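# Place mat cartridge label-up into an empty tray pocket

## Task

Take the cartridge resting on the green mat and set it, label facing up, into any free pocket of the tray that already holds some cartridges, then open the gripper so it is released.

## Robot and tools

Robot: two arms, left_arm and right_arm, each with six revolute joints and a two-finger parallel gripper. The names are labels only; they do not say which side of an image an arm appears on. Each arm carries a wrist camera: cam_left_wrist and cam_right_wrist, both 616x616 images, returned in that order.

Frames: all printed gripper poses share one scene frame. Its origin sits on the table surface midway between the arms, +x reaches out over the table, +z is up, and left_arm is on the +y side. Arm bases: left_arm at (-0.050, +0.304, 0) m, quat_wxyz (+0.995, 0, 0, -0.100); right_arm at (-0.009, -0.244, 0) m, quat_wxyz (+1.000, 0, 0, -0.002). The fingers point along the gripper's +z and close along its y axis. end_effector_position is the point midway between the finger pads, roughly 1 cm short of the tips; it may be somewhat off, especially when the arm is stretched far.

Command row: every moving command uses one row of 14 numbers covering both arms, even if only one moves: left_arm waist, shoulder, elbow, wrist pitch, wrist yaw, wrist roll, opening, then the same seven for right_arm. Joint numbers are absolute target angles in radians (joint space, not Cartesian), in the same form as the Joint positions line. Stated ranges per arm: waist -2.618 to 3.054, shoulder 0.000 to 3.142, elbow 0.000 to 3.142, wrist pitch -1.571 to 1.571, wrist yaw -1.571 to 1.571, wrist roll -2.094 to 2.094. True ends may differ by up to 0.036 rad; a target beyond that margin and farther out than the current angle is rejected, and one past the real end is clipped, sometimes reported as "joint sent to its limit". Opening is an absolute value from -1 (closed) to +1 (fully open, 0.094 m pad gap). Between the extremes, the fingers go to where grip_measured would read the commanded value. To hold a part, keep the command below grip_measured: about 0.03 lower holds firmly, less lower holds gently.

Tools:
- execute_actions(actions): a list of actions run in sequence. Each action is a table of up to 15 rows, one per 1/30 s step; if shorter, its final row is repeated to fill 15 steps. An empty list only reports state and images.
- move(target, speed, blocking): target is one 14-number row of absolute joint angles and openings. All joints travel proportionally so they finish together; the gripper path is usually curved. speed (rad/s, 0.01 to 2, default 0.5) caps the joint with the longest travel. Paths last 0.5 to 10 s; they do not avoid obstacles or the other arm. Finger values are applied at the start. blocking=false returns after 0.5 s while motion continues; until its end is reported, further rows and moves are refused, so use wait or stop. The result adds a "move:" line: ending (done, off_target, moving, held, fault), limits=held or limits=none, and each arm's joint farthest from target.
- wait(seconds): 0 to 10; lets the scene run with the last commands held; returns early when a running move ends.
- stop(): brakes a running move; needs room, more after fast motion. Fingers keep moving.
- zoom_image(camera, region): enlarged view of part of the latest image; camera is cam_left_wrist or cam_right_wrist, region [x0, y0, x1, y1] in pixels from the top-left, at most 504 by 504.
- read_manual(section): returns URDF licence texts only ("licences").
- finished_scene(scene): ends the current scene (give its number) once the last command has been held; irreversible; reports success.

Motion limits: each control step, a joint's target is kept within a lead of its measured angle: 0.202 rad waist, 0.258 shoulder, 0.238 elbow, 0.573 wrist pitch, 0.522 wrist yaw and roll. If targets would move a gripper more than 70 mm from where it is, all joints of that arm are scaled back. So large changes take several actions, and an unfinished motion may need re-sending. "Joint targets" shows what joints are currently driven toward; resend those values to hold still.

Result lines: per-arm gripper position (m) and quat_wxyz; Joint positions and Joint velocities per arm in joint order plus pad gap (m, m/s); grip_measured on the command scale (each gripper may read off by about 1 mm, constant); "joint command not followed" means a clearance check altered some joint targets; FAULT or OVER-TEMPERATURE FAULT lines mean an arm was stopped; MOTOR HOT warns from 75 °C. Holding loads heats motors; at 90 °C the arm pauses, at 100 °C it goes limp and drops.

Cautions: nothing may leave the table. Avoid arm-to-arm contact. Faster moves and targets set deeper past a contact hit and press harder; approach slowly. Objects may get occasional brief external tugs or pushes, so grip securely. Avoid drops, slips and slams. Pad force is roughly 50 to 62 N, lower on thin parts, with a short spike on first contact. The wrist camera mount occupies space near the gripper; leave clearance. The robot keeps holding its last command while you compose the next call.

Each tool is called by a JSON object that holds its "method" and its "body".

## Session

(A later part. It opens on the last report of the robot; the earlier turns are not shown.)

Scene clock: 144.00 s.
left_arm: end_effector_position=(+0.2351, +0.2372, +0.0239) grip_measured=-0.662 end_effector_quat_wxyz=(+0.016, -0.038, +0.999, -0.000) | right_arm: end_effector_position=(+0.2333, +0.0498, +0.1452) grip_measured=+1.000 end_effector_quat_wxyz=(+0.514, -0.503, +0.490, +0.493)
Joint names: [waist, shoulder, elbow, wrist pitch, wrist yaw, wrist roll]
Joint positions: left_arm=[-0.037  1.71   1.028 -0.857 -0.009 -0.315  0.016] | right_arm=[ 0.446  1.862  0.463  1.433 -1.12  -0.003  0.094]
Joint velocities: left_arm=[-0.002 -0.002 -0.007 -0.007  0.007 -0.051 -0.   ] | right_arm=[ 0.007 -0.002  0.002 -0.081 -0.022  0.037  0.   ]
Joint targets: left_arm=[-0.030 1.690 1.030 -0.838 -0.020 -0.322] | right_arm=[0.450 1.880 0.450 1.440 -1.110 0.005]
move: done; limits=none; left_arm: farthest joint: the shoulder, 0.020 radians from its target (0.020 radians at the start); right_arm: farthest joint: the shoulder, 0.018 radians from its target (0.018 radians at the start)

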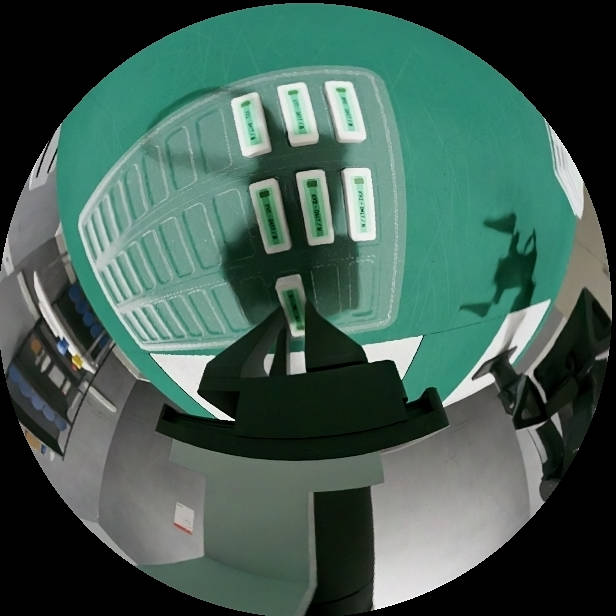

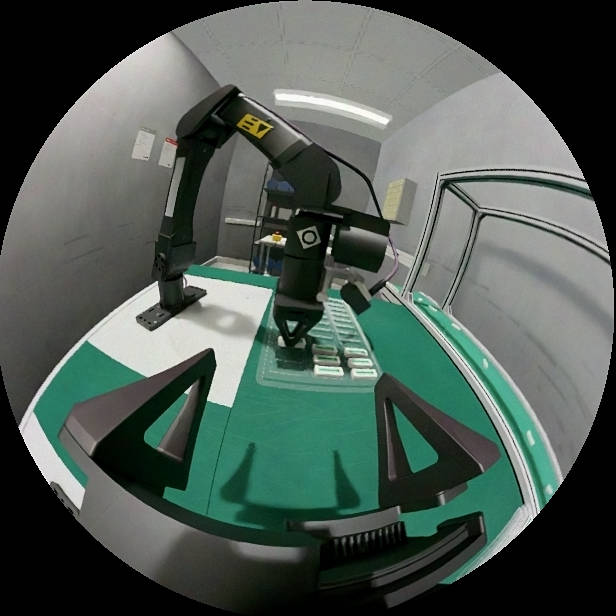

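{"method": "move", "body": {"target": [-0.03,1.727,1.03,-0.832,-0.026,-0.322,-0.7, 0.45,1.88,0.45,1.44,-1.11,0.005,1], "speed": 0.05}}

{"method": "zoom_image", "body": {"camera": "cam_left_wrist", "region": [230, 230, 350, 350]}}

{"method": "zoom_image", "body": {"camera": "cam_right_wrist", "region": [255, 310, 355, 390]}}

Scene clock: 151.03 s.
left_arm: end_effector_position=(+0.2352, +0.2383, +0.0199) grip_measured=-0.662 end_effector_quat_wxyz=(+0.013, -0.039, +0.999, +0.004) | right_arm: end_effector_position=(+0.2333, +0.0498, +0.1452) grip_measured=+1.000 end_effector_quat_wxyz=(+0.514, -0.503, +0.490, +0.493)
Joint names: [waist, shoulder, elbow, wrist pitch, wrist yaw, wrist roll]
Joint positions: left_arm=[-0.037  1.725  1.028 -0.852 -0.014 -0.315  0.016] | right_arm=[ 0.446  1.862  0.463  1.433 -1.12  -0.003  0.094]
Joint velocities: left_arm=[-0.012  0.007  0.002  0.007 -0.081 -0.037 -0.   ] | right_arm=[-0.017 -0.007  0.007  0.037 -0.007  0.022  0.   ]
Joint targets: left_arm=[-0.030 1.727 1.030 -0.832 -0.026 -0.322] | right_arm=[0.450 1.880 0.450 1.440 -1.110 0.005]
move: done; limits=none; left_arm: farthest joint: the wrist pitch, 0.020 radians from its target (0.025 radians at the start); right_arm: farthest joint: the shoulder, 0.018 radians from its target (0.018 radians at the start)

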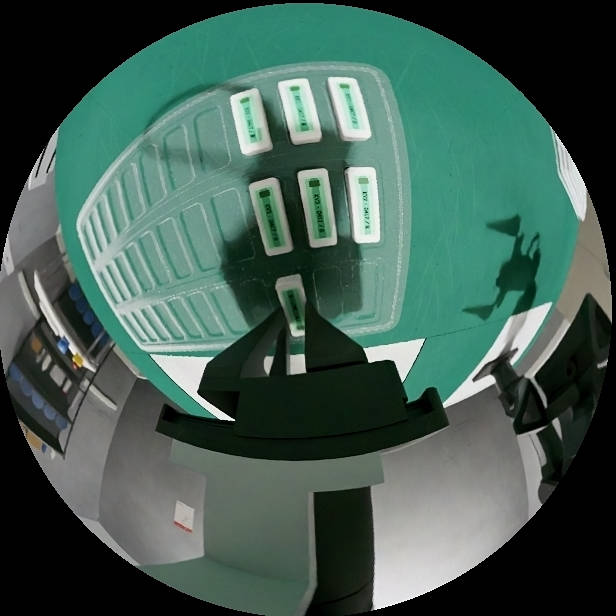

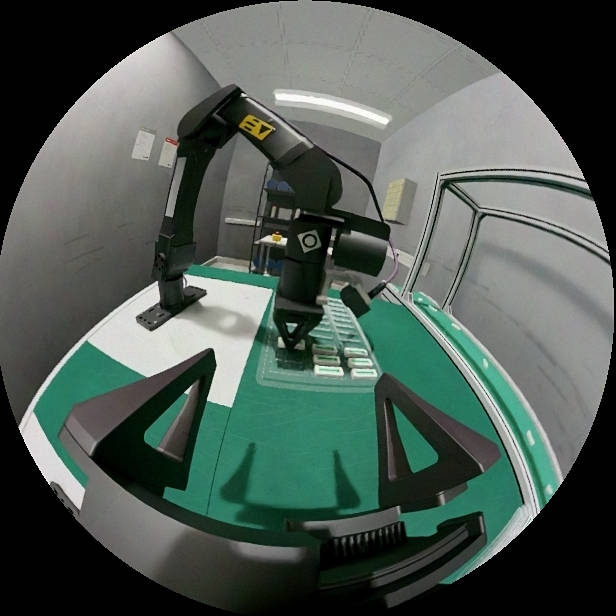

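Region (230, 230, 350, 350) of cam_left_wrist's 616x616 image, scaled by 4.200, with more detail than that image has.

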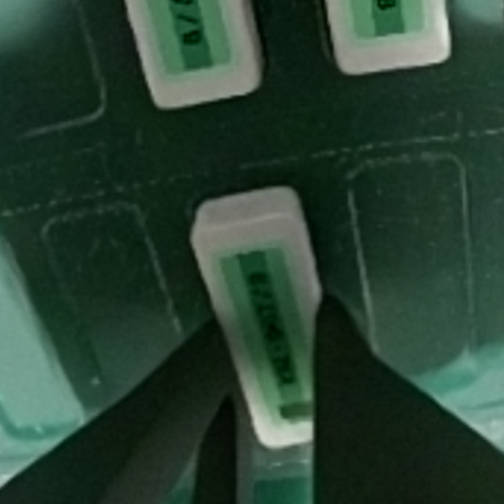

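Region (255, 310, 355, 390) of cam_right_wrist's 616x616 image, scaled by 5.040, with more detail than that image has; it fills the top 403 rows of this view, and the rest is white.

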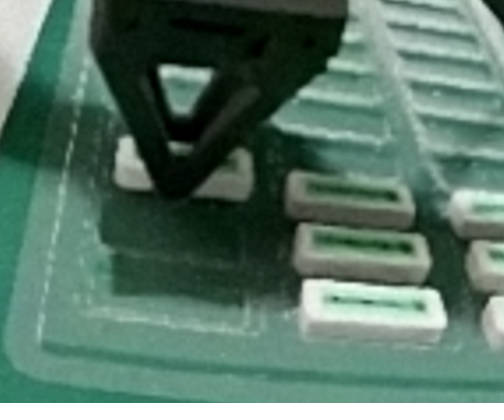

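{"method": "move", "body": {"target": [-0.03,1.742,1.03,-0.835,-0.024,-0.322,-0.7, 0.45,1.88,0.45,1.44,-1.11,0.005,1], "speed": 0.05}}

{"method": "zoom_image", "body": {"camera": "cam_left_wrist", "region": [230, 230, 350, 350]}}

{"method": "zoom_image", "body": {"camera": "cam_right_wrist", "region": [255, 310, 355, 390]}}

Scene clock: 155.37 s.
left_arm: end_effector_position=(+0.2342, +0.2386, +0.0162) grip_measured=-0.662 end_effector_quat_wxyz=(+0.007, -0.039, +0.999, +0.006) | right_arm: end_effector_position=(+0.2333, +0.0498, +0.1452) grip_measured=+1.000 end_effector_quat_wxyz=(+0.514, -0.503, +0.490, +0.493)
Joint names: [waist, shoulder, elbow, wrist pitch, wrist yaw, wrist roll]
Joint positions: left_arm=[-0.037  1.739  1.028 -0.851 -0.015 -0.315  0.016] | right_arm=[ 0.446  1.862  0.463  1.433 -1.12  -0.003  0.094]
Joint velocities: left_arm=[-0.007  0.017 -0.017 -0.007  0.007  0.022  0.   ] | right_arm=[ 0.012 -0.012 -0.007  0.037 -0.051  0.007  0.   ]
Joint targets: left_arm=[-0.030 1.742 1.030 -0.835 -0.024 -0.322] | right_arm=[0.450 1.880 0.450 1.440 -1.110 0.005]
move: done; limits=none; left_arm: farthest joint: the wrist pitch, 0.016 radians from its target (0.016 radians at the start); right_arm: farthest joint: the shoulder, 0.018 radians from its target (0.018 radians at the start)

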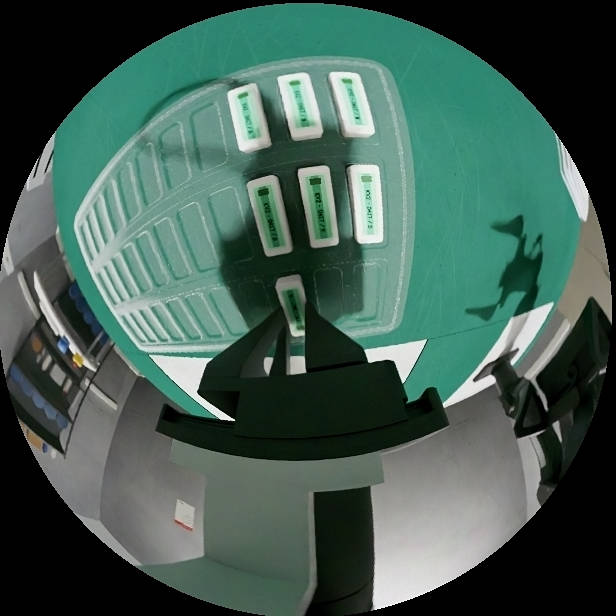

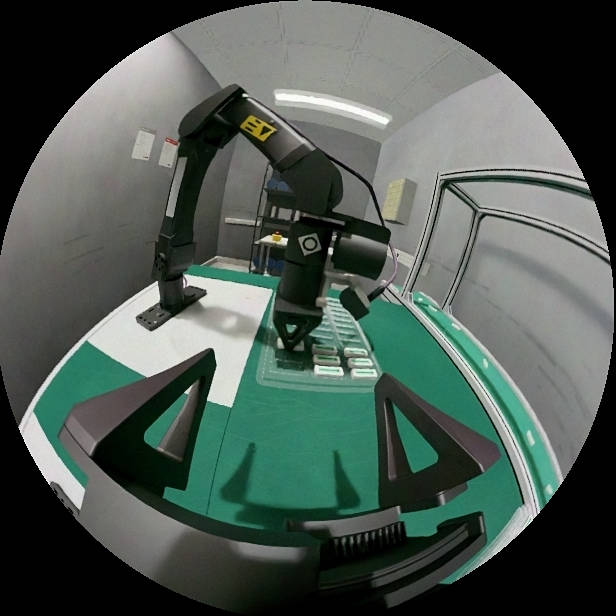

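Region (230, 230, 350, 350) of cam_left_wrist's 616x616 image, scaled by 4.200, with more detail than that image has.

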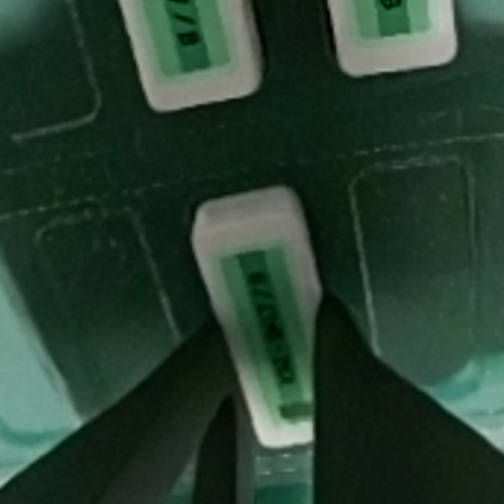

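Region (255, 310, 355, 390) of cam_right_wrist's 616x616 image, scaled by 5.040, with more detail than that image has; it fills the top 403 rows of this view, and the rest is white.

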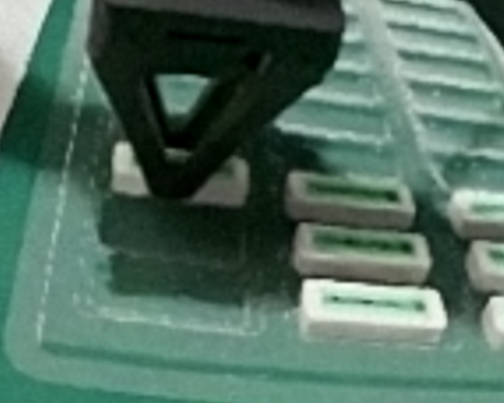

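Continue down with compensation.

{"method": "move", "body": {"target": [-0.03,1.757,1.03,-0.825,-0.022,-0.322,-0.7, 0.45,1.88,0.45,1.44,-1.11,0.005,1], "speed": 0.05}}

{"method": "zoom_image", "body": {"camera": "cam_left_wrist", "region": [230, 230, 350, 350]}}

{"method": "zoom_image", "body": {"camera": "cam_right_wrist", "region": [255, 310, 355, 390]}}

Scene clock: 160.07 s.
left_arm: end_effector_position=(+0.2342, +0.2386, +0.0162) grip_measured=-0.662 end_effector_quat_wxyz=(+0.007, -0.039, +0.999, +0.006) | right_arm: end_effector_position=(+0.2333, +0.0498, +0.1452) grip_measured=+1.000 end_effector_quat_wxyz=(+0.514, -0.503, +0.490, +0.493)
Joint names: [waist, shoulder, elbow, wrist pitch, wrist yaw, wrist roll]
Joint positions: left_arm=[-0.037  1.739  1.028 -0.851 -0.015 -0.315  0.016] | right_arm=[ 0.446  1.862  0.463  1.433 -1.12  -0.003  0.094]
Joint velocities: left_arm=[-0.007  0.017  0.002 -0.022 -0.037 -0.022 -0.   ] | right_arm=[ 0.007  0.002  0.012  0.051 -0.037  0.051  0.   ]
Joint targets: left_arm=[-0.030 1.757 1.030 -0.825 -0.022 -0.322] | right_arm=[0.450 1.880 0.450 1.440 -1.110 0.005]
move: off_target (left_arm); limits=none; left_arm: farthest joint: the wrist pitch, 0.026 radians from its target (0.026 radians at the start); right_arm: farthest joint: the shoulder, 0.018 radians from its target (0.018 radians at the start)

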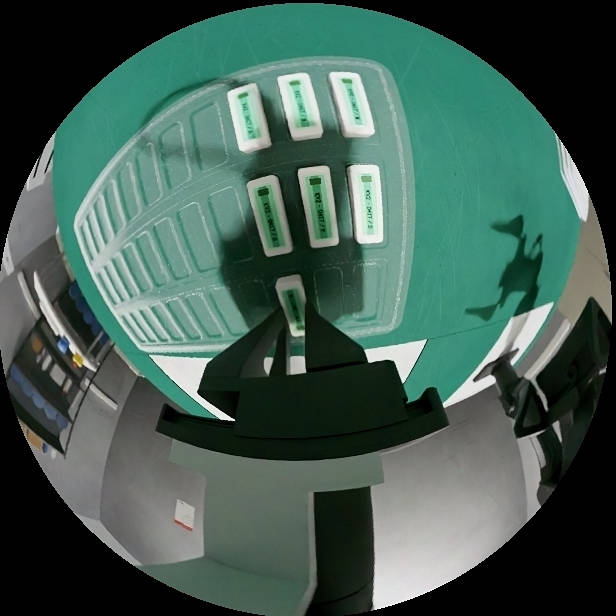

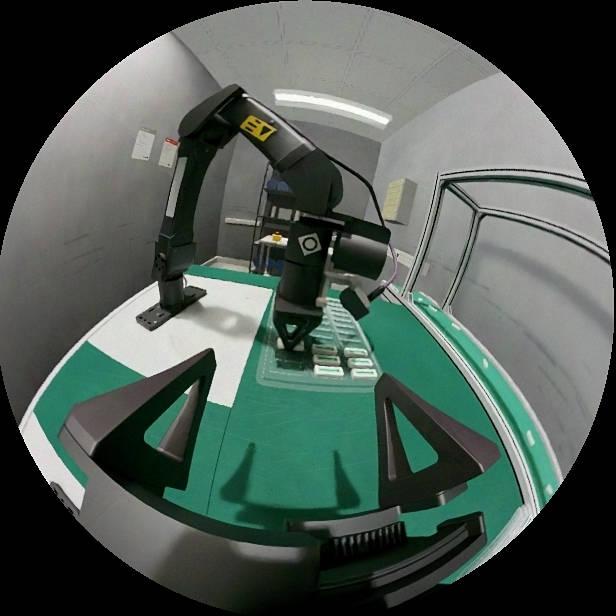

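Region (230, 230, 350, 350) of cam_left_wrist's 616x616 image, scaled by 4.200, with more detail than that image has.

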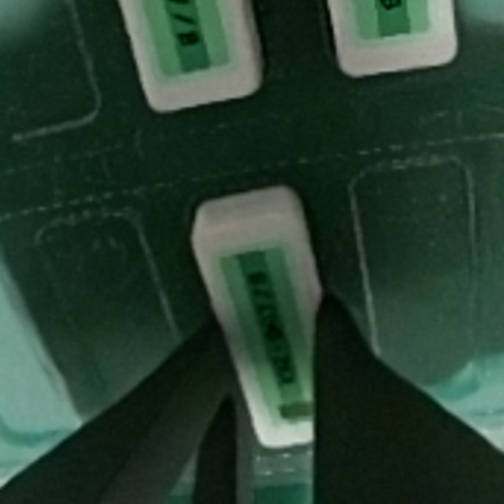

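Region (255, 310, 355, 390) of cam_right_wrist's 616x616 image, scaled by 5.040, with more detail than that image has; it fills the top 403 rows of this view, and the rest is white.

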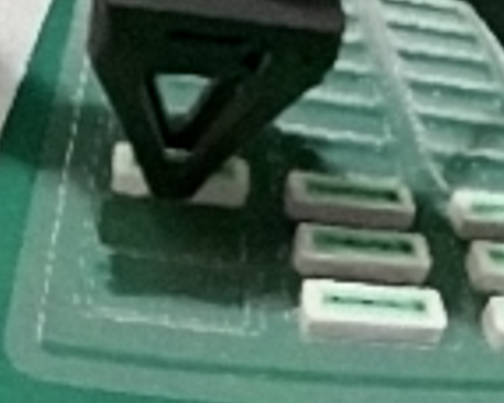

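{"method": "move", "body": {"target": [-0.03,1.75,1.03,-0.81,-0.015,-0.315,-0.7, 0.45,1.88,0.45,1.44,-1.11,0.005,1], "speed": 0.05}}

{"method": "zoom_image", "body": {"camera": "cam_left_wrist", "region": [250, 250, 340, 340]}}

{"method": "zoom_image", "body": {"camera": "cam_right_wrist", "region": [265, 325, 335, 380]}}

Scene clock: 164.63 s.
left_arm: end_effector_position=(+0.2345, +0.2385, +0.0162) grip_measured=-0.662 end_effector_quat_wxyz=(+0.007, -0.039, +0.999, +0.006) | right_arm: end_effector_position=(+0.2333, +0.0498, +0.1452) grip_measured=+1.000 end_effector_quat_wxyz=(+0.514, -0.503, +0.490, +0.493)
Joint names: [waist, shoulder, elbow, wrist pitch, wrist yaw, wrist roll]
Joint positions: left_arm=[-0.037  1.739  1.028 -0.85  -0.015 -0.315  0.016] | right_arm=[ 0.446  1.862  0.463  1.433 -1.12  -0.003  0.094]
Joint velocities: left_arm=[ 0.007 -0.002 -0.007 -0.007  0.007 -0.037  0.   ] | right_arm=[-0.002 -0.002 -0.012 -0.007 -0.066  0.066  0.   ]
Joint targets: left_arm=[-0.030 1.750 1.030 -0.810 -0.015 -0.315] | right_arm=[0.450 1.880 0.450 1.440 -1.110 0.005]
move: off_target (left_arm); limits=none; left_arm: farthest joint: the wrist pitch, 0.040 radians from its target (0.041 radians at the start); right_arm: farthest joint: the shoulder, 0.018 radians from its target (0.018 radians at the start)

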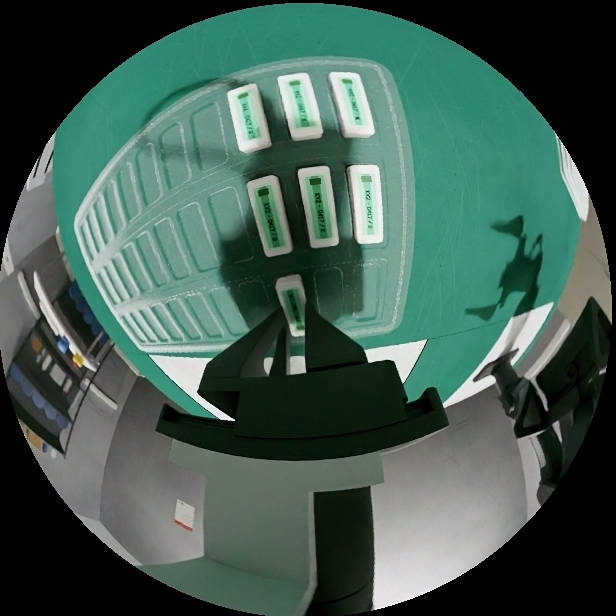

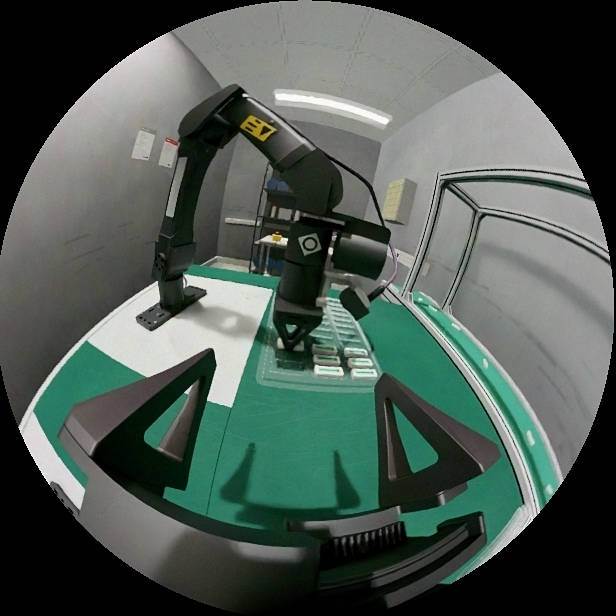

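Region (250, 250, 340, 340) of cam_left_wrist's 616x616 image, scaled by 5.600, with more detail than that image has.

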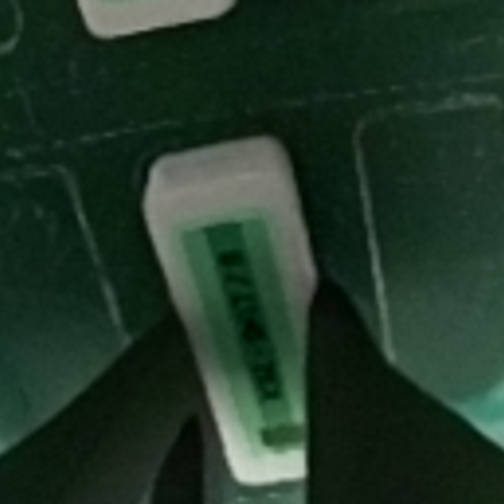

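Region (265, 325, 335, 380) of cam_right_wrist's 616x616 image, scaled by 7.200, with more detail than that image has; it fills the top 396 rows of this view, and the rest is white.

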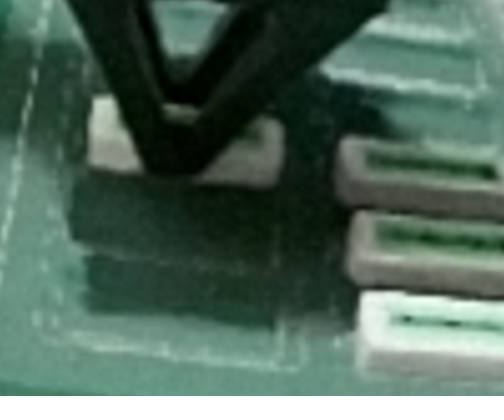

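{"method": "execute_actions", "body": {"actions": [[[-0.035,1.72,1.03,-0.84,-0.015,-0.315,-0.7, 0.45,1.88,0.45,1.44,-1.11,0.005,1],[-0.035,1.72,1.03,-0.84,-0.015,-0.315,-0.7, 0.45,1.88,0.45,1.44,-1.11,0.005,1],[-0.035,1.72,1.03,-0.84,-0.015,-0.315,-0.67, 0.45,1.88,0.45,1.44,-1.11,0.005,1],[-0.035,1.72,1.03,-0.84,-0.015,-0.315,-0.66, 0.45,1.88,0.45,1.44,-1.11,0.005,1],[-0.035,1.72,1.03,-0.84,-0.015,-0.315,-0.65, 0.45,1.88,0.45,1.44,-1.11,0.005,1],[-0.035,1.72,1.03,-0.84,-0.015,-0.315,-0.64, 0.45,1.88,0.45,1.44,-1.11,0.005,1],[-0.035,1.72,1.03,-0.84,-0.015,-0.315,-0.62, 0.45,1.88,0.45,1.44,-1.11,0.005,1]]]}}

{"method": "zoom_image", "body": {"camera": "cam_left_wrist", "region": [250, 250, 340, 340]}}

{"method": "zoom_image", "body": {"camera": "cam_right_wrist", "region": [265, 325, 335, 380]}}

Scene clock: 172.53 s.
left_arm: end_effector_position=(+0.2343, +0.2386, +0.0162) grip_measured=-0.623 end_effector_quat_wxyz=(+0.007, -0.039, +0.999, +0.006) | right_arm: end_effector_position=(+0.2333, +0.0498, +0.1452) grip_measured=+1.000 end_effector_quat_wxyz=(+0.514, -0.503, +0.490, +0.493)
Joint names: [waist, shoulder, elbow, wrist pitch, wrist yaw, wrist roll]
Joint positions: left_arm=[-0.037  1.739  1.028 -0.85  -0.015 -0.315  0.018] | right_arm=[ 0.446  1.862  0.463  1.433 -1.12  -0.003  0.094]
Joint velocities: left_arm=[-0.017 -0.012  0.012 -0.022  0.051  0.037 -0.001] | right_arm=[-0.022 -0.012 -0.002  0.051  0.007 -0.007  0.   ]
Joint targets: left_arm=[-0.035 1.720 1.030 -0.840 -0.015 -0.315] | right_arm=[0.450 1.880 0.450 1.440 -1.110 0.005]

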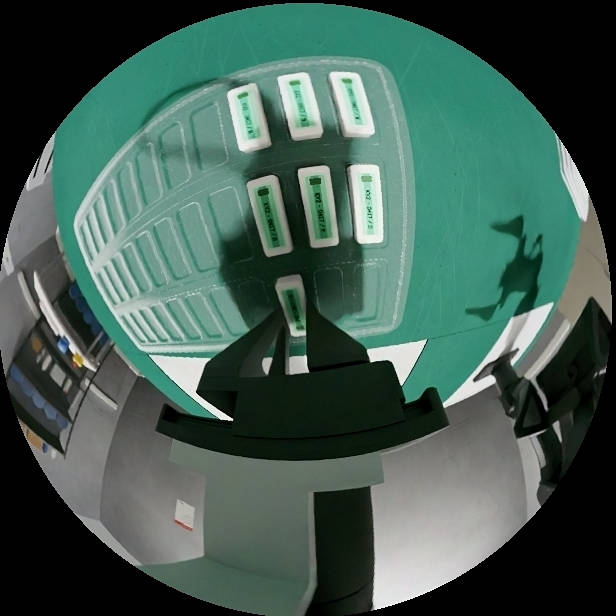

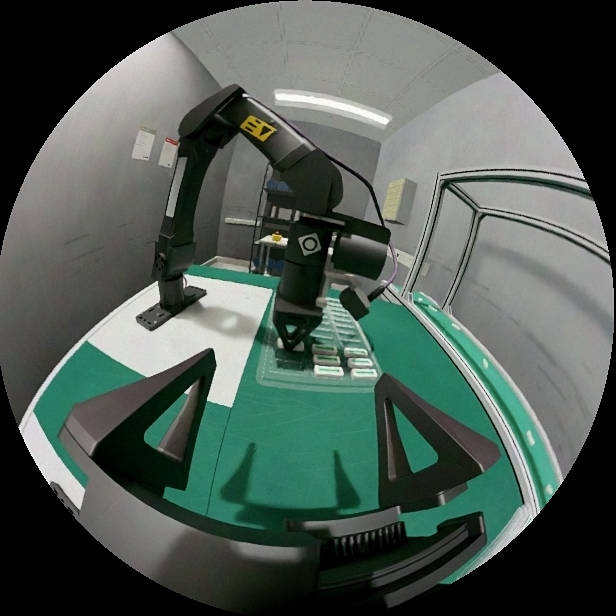

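Region (250, 250, 340, 340) of cam_left_wrist's 616x616 image, scaled by 5.600, with more detail than that image has.

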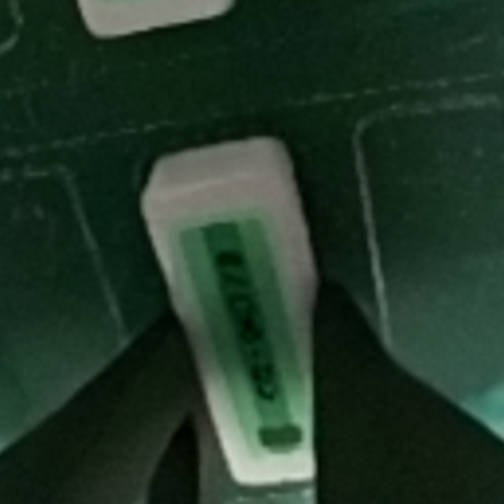

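Region (265, 325, 335, 380) of cam_right_wrist's 616x616 image, scaled by 7.200, with more detail than that image has; it fills the top 396 rows of this view, and the rest is white.

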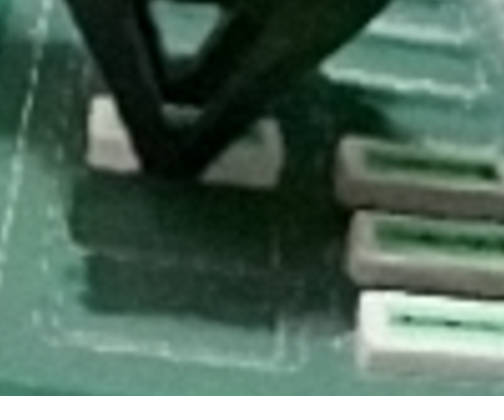

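{"method": "move", "body": {"target": [-0.035,1.66,1.13,-0.98,-0.015,-0.315,-0.5, 0.45,1.88,0.45,1.44,-1.11,0.005,1], "speed": 0.2}}

{"method": "zoom_image", "body": {"camera": "cam_left_wrist", "region": [210, 170, 370, 330]}}

{"method": "zoom_image", "body": {"camera": "cam_right_wrist", "region": [260, 320, 380, 390]}}

Scene clock: 176.47 s.
left_arm: end_effector_position=(+0.2316, +0.2392, +0.0456) grip_measured=-0.503 end_effector_quat_wxyz=(+0.003, -0.039, +0.999, +0.007) | right_arm: end_effector_position=(+0.2333, +0.0498, +0.1452) grip_measured=+1.000 end_effector_quat_wxyz=(+0.514, -0.503, +0.490, +0.493)
Joint names: [waist, shoulder, elbow, wrist pitch, wrist yaw, wrist roll]
Joint positions: left_arm=[-0.037  1.689  1.098 -0.977 -0.015 -0.315  0.023] | right_arm=[ 0.446  1.862  0.463  1.433 -1.12  -0.003  0.094]
Joint velocities: left_arm=[-0.012 -0.007 -0.002 -0.007  0.007 -0.022  0.   ] | right_arm=[-0.002 -0.022  0.007 -0.007  0.037  0.022  0.   ]
Joint targets: left_arm=[-0.035 1.660 1.130 -0.980 -0.015 -0.315] | right_arm=[0.450 1.880 0.450 1.440 -1.110 0.005]
move: off_target (left_arm); limits=none; left_arm: farthest joint: the elbow, 0.032 radians from its target (0.102 radians at the start); right_arm: farthest joint: the shoulder, 0.018 radians from its target (0.018 radians at the start)

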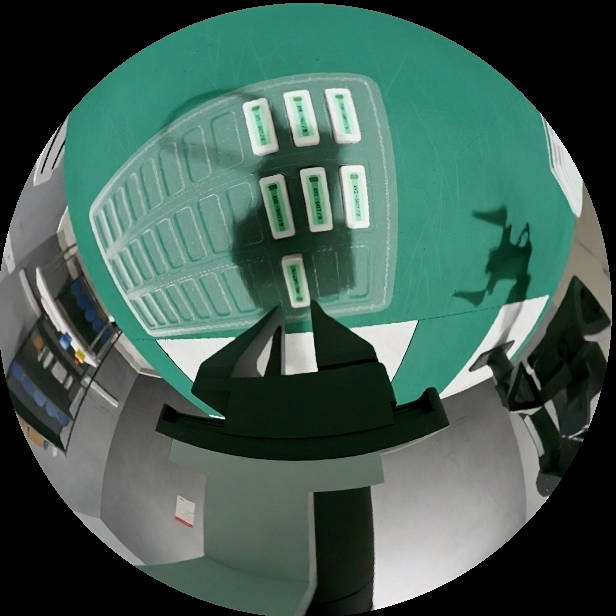

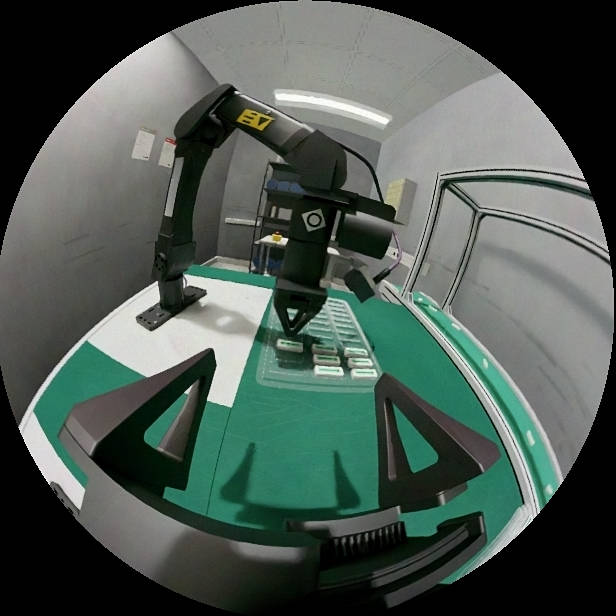

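Region (210, 170, 370, 330) of cam_left_wrist's 616x616 image, scaled by 3.150, with more detail than that image has.

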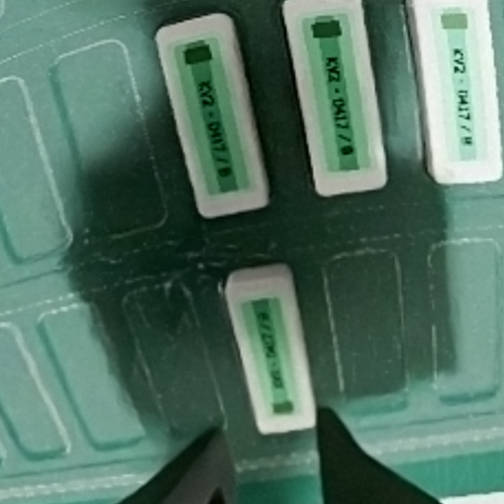

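Region (260, 320, 380, 390) of cam_right_wrist's 616x616 image, scaled by 4.200, with more detail than that image has; it fills the top 294 rows of this view, and the rest is white.

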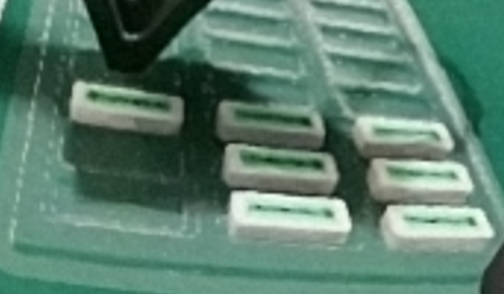

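{"method": "zoom_image", "body": {"camera": "cam_right_wrist", "region": [265, 325, 335, 380]}}

{"method": "zoom_image", "body": {"camera": "cam_left_wrist", "region": [255, 235, 345, 320]}}

Region (265, 325, 335, 380) of cam_right_wrist's 616x616 image, scaled by 7.200, with more detail than that image has; it fills the top 396 rows of this view, and the rest is white.

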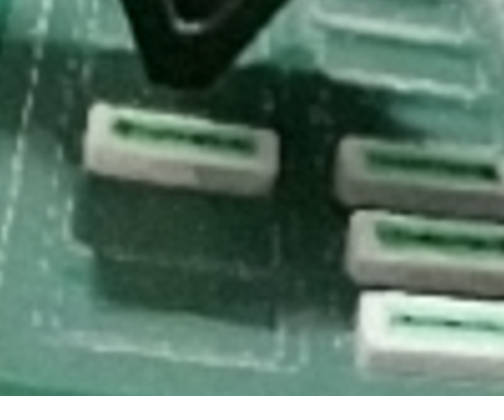

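Region (255, 235, 345, 320) of cam_left_wrist's 616x616 image, scaled by 5.600, with more detail than that image has.

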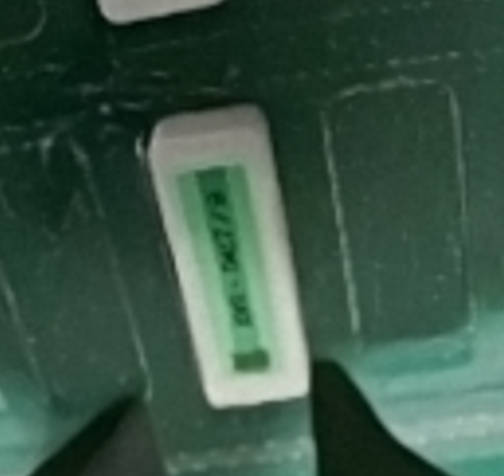

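{"method": "move", "body": {"target": [-0.035,1.71,1.022,-0.86,-0.015,-0.315,-1, 0.45,1.88,0.45,1.44,-1.11,0.005,1], "speed": 0.2}}

{"method": "move", "body": {"target": [-0.035,1.745,1.022,-0.855,-0.015,-0.315,-1, 0.45,1.88,0.45,1.44,-1.11,0.005,1], "speed": 0.04}}

{"method": "move", "body": {"target": [-0.035,1.63,1.13,-0.98,-0.015,-0.315,-1, 0.45,1.88,0.45,1.44,-1.11,0.005,1], "speed": 0.3}}

{"method": "zoom_image", "body": {"camera": "cam_right_wrist", "region": [265, 325, 335, 380]}}

Scene clock: 184.57 s.
left_arm: end_effector_position=(+0.2305, +0.2395, +0.0245) grip_measured=-0.980 end_effector_quat_wxyz=(+0.008, -0.039, +0.999, +0.005) | right_arm: end_effector_position=(+0.2333, +0.0498, +0.1452) grip_measured=+1.000 end_effector_quat_wxyz=(+0.514, -0.503, +0.490, +0.493)
Joint names: [waist, shoulder, elbow, wrist pitch, wrist yaw, wrist roll]
Joint positions: left_arm=[-0.037  1.708  1.029 -0.879 -0.015 -0.315  0.001] | right_arm=[ 0.446  1.862  0.463  1.433 -1.12  -0.003  0.094]
Joint velocities: left_arm=[ 0.002  0.002  0.012  0.022 -0.051 -0.095 -0.001] | right_arm=[ 0.007 -0.002  0.002  0.007 -0.051 -0.051  0.   ]
Joint targets: left_arm=[-0.035 1.710 1.022 -0.860 -0.015 -0.315] | right_arm=[0.450 1.880 0.450 1.440 -1.110 0.005]
move: done; limits=none; left_arm: farthest joint: the wrist pitch, 0.019 radians from its target (0.118 radians at the start); right_arm: farthest joint: the shoulder, 0.018 radians from its target (0.018 radians at the start)

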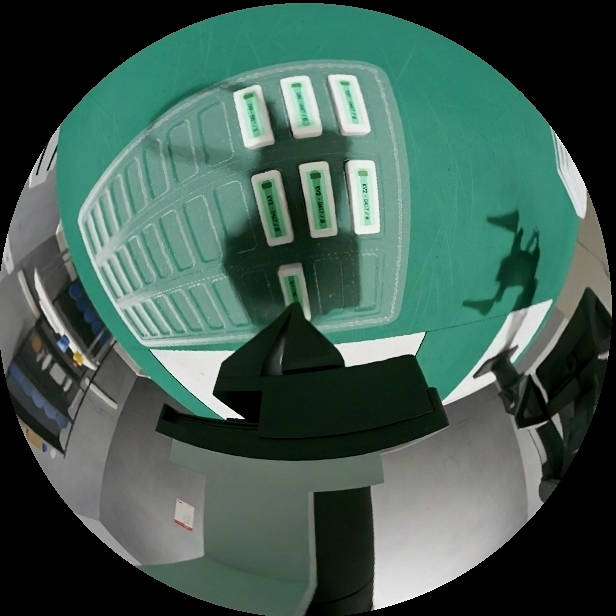

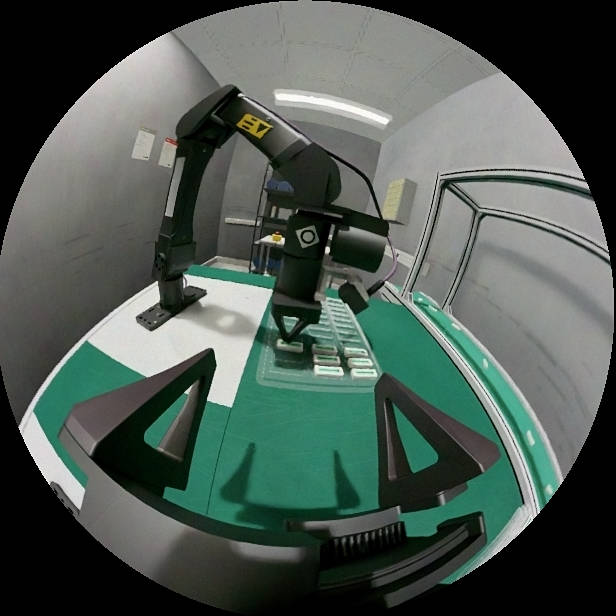

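Scene clock: 185.70 s.
left_arm: end_effector_position=(+0.2289, +0.2399, +0.0197) grip_measured=-0.980 end_effector_quat_wxyz=(-0.001, -0.039, +0.999, +0.008) | right_arm: end_effector_position=(+0.2333, +0.0498, +0.1452) grip_measured=+1.000 end_effector_quat_wxyz=(+0.514, -0.503, +0.490, +0.493)
Joint names: [waist, shoulder, elbow, wrist pitch, wrist yaw, wrist roll]
Joint positions: left_arm=[-0.037  1.726  1.029 -0.879 -0.015 -0.315  0.001] | right_arm=[ 0.446  1.862  0.463  1.433 -1.12  -0.003  0.094]
Joint velocities: left_arm=[ 0.002  0.007 -0.002 -0.037  0.037 -0.037 -0.   ] | right_arm=[ 0.012 -0.007 -0.002  0.11   0.007 -0.095  0.   ]
Joint targets: left_arm=[-0.035 1.745 1.022 -0.855 -0.015 -0.315] | right_arm=[0.450 1.880 0.450 1.440 -1.110 0.005]
move: off_target (left_arm); limits=none; left_arm: farthest joint: the wrist pitch, 0.024 radians from its target (0.024 radians at the start); right_arm: farthest joint: the shoulder, 0.018 radians from its target (0.018 radians at the start)

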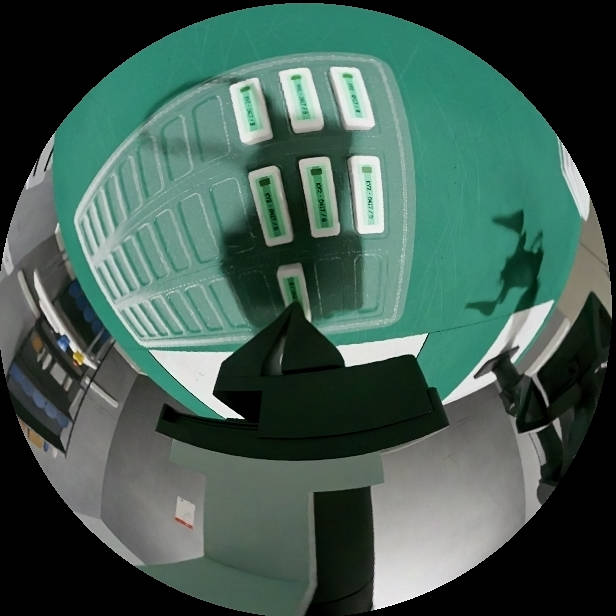

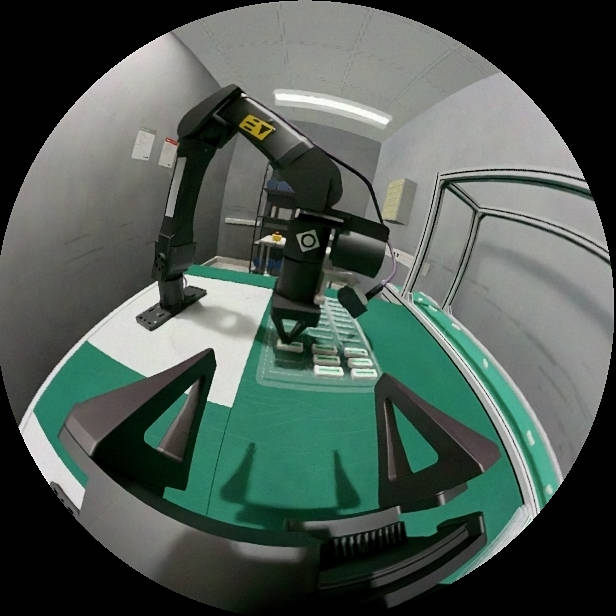

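Scene clock: 186.80 s.
left_arm: end_effector_position=(+0.2349, +0.2384, +0.0560) grip_measured=-0.980 end_effector_quat_wxyz=(+0.021, -0.039, +0.999, +0.002) | right_arm: end_effector_position=(+0.2333, +0.0498, +0.1452) grip_measured=+1.000 end_effector_quat_wxyz=(+0.514, -0.503, +0.490, +0.493)
Joint names: [waist, shoulder, elbow, wrist pitch, wrist yaw, wrist roll]
Joint positions: left_arm=[-0.037  1.654  1.102 -0.978 -0.015 -0.315  0.001] | right_arm=[ 0.446  1.862  0.463  1.433 -1.12  -0.003  0.094]
Joint velocities: left_arm=[-0.017  0.007  0.002  0.007 -0.066  0.037 -0.001] | right_arm=[-0.007  0.012  0.012 -0.051 -0.11  -0.066  0.   ]
Joint targets: left_arm=[-0.035 1.630 1.130 -0.980 -0.015 -0.315] | right_arm=[0.450 1.880 0.450 1.440 -1.110 0.005]
move: off_target (left_arm); limits=none; left_arm: farthest joint: the elbow, 0.028 radians from its target (0.101 radians at the start); right_arm: farthest joint: the shoulder, 0.018 radians from its target (0.018 radians at the start)

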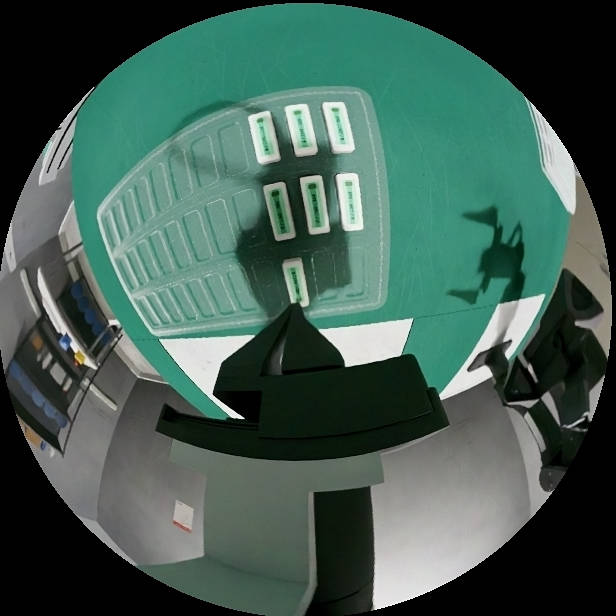

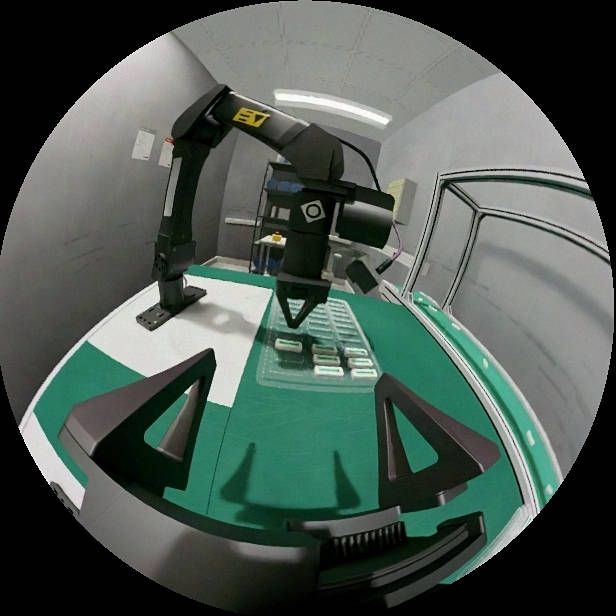

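Region (265, 325, 335, 380) of cam_right_wrist's 616x616 image, scaled by 7.200, with more detail than that image has; it fills the top 396 rows of this view, and the rest is white.

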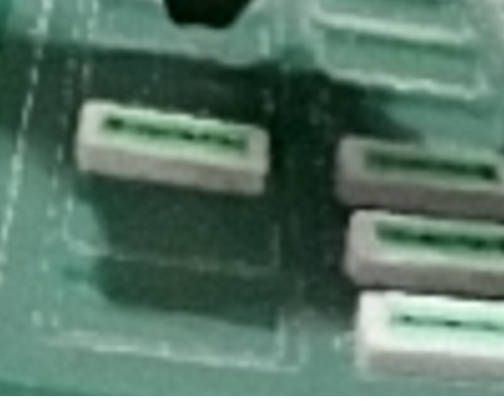

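{"method": "zoom_image", "body": {"camera": "cam_left_wrist", "region": [250, 230, 350, 320]}}

Region (250, 230, 350, 320) of cam_left_wrist's 616x616 image, scaled by 5.040, with more detail than that image has; it fills the top 454 rows of this view, and the rest is white.

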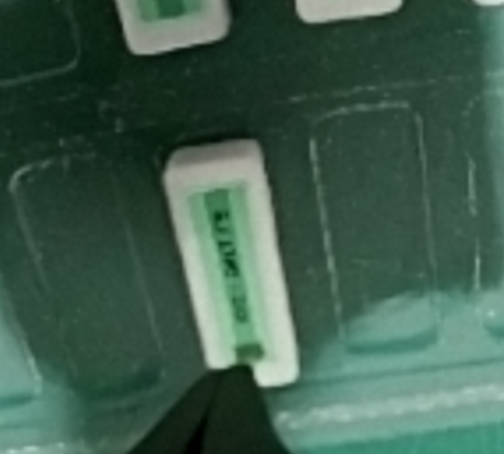

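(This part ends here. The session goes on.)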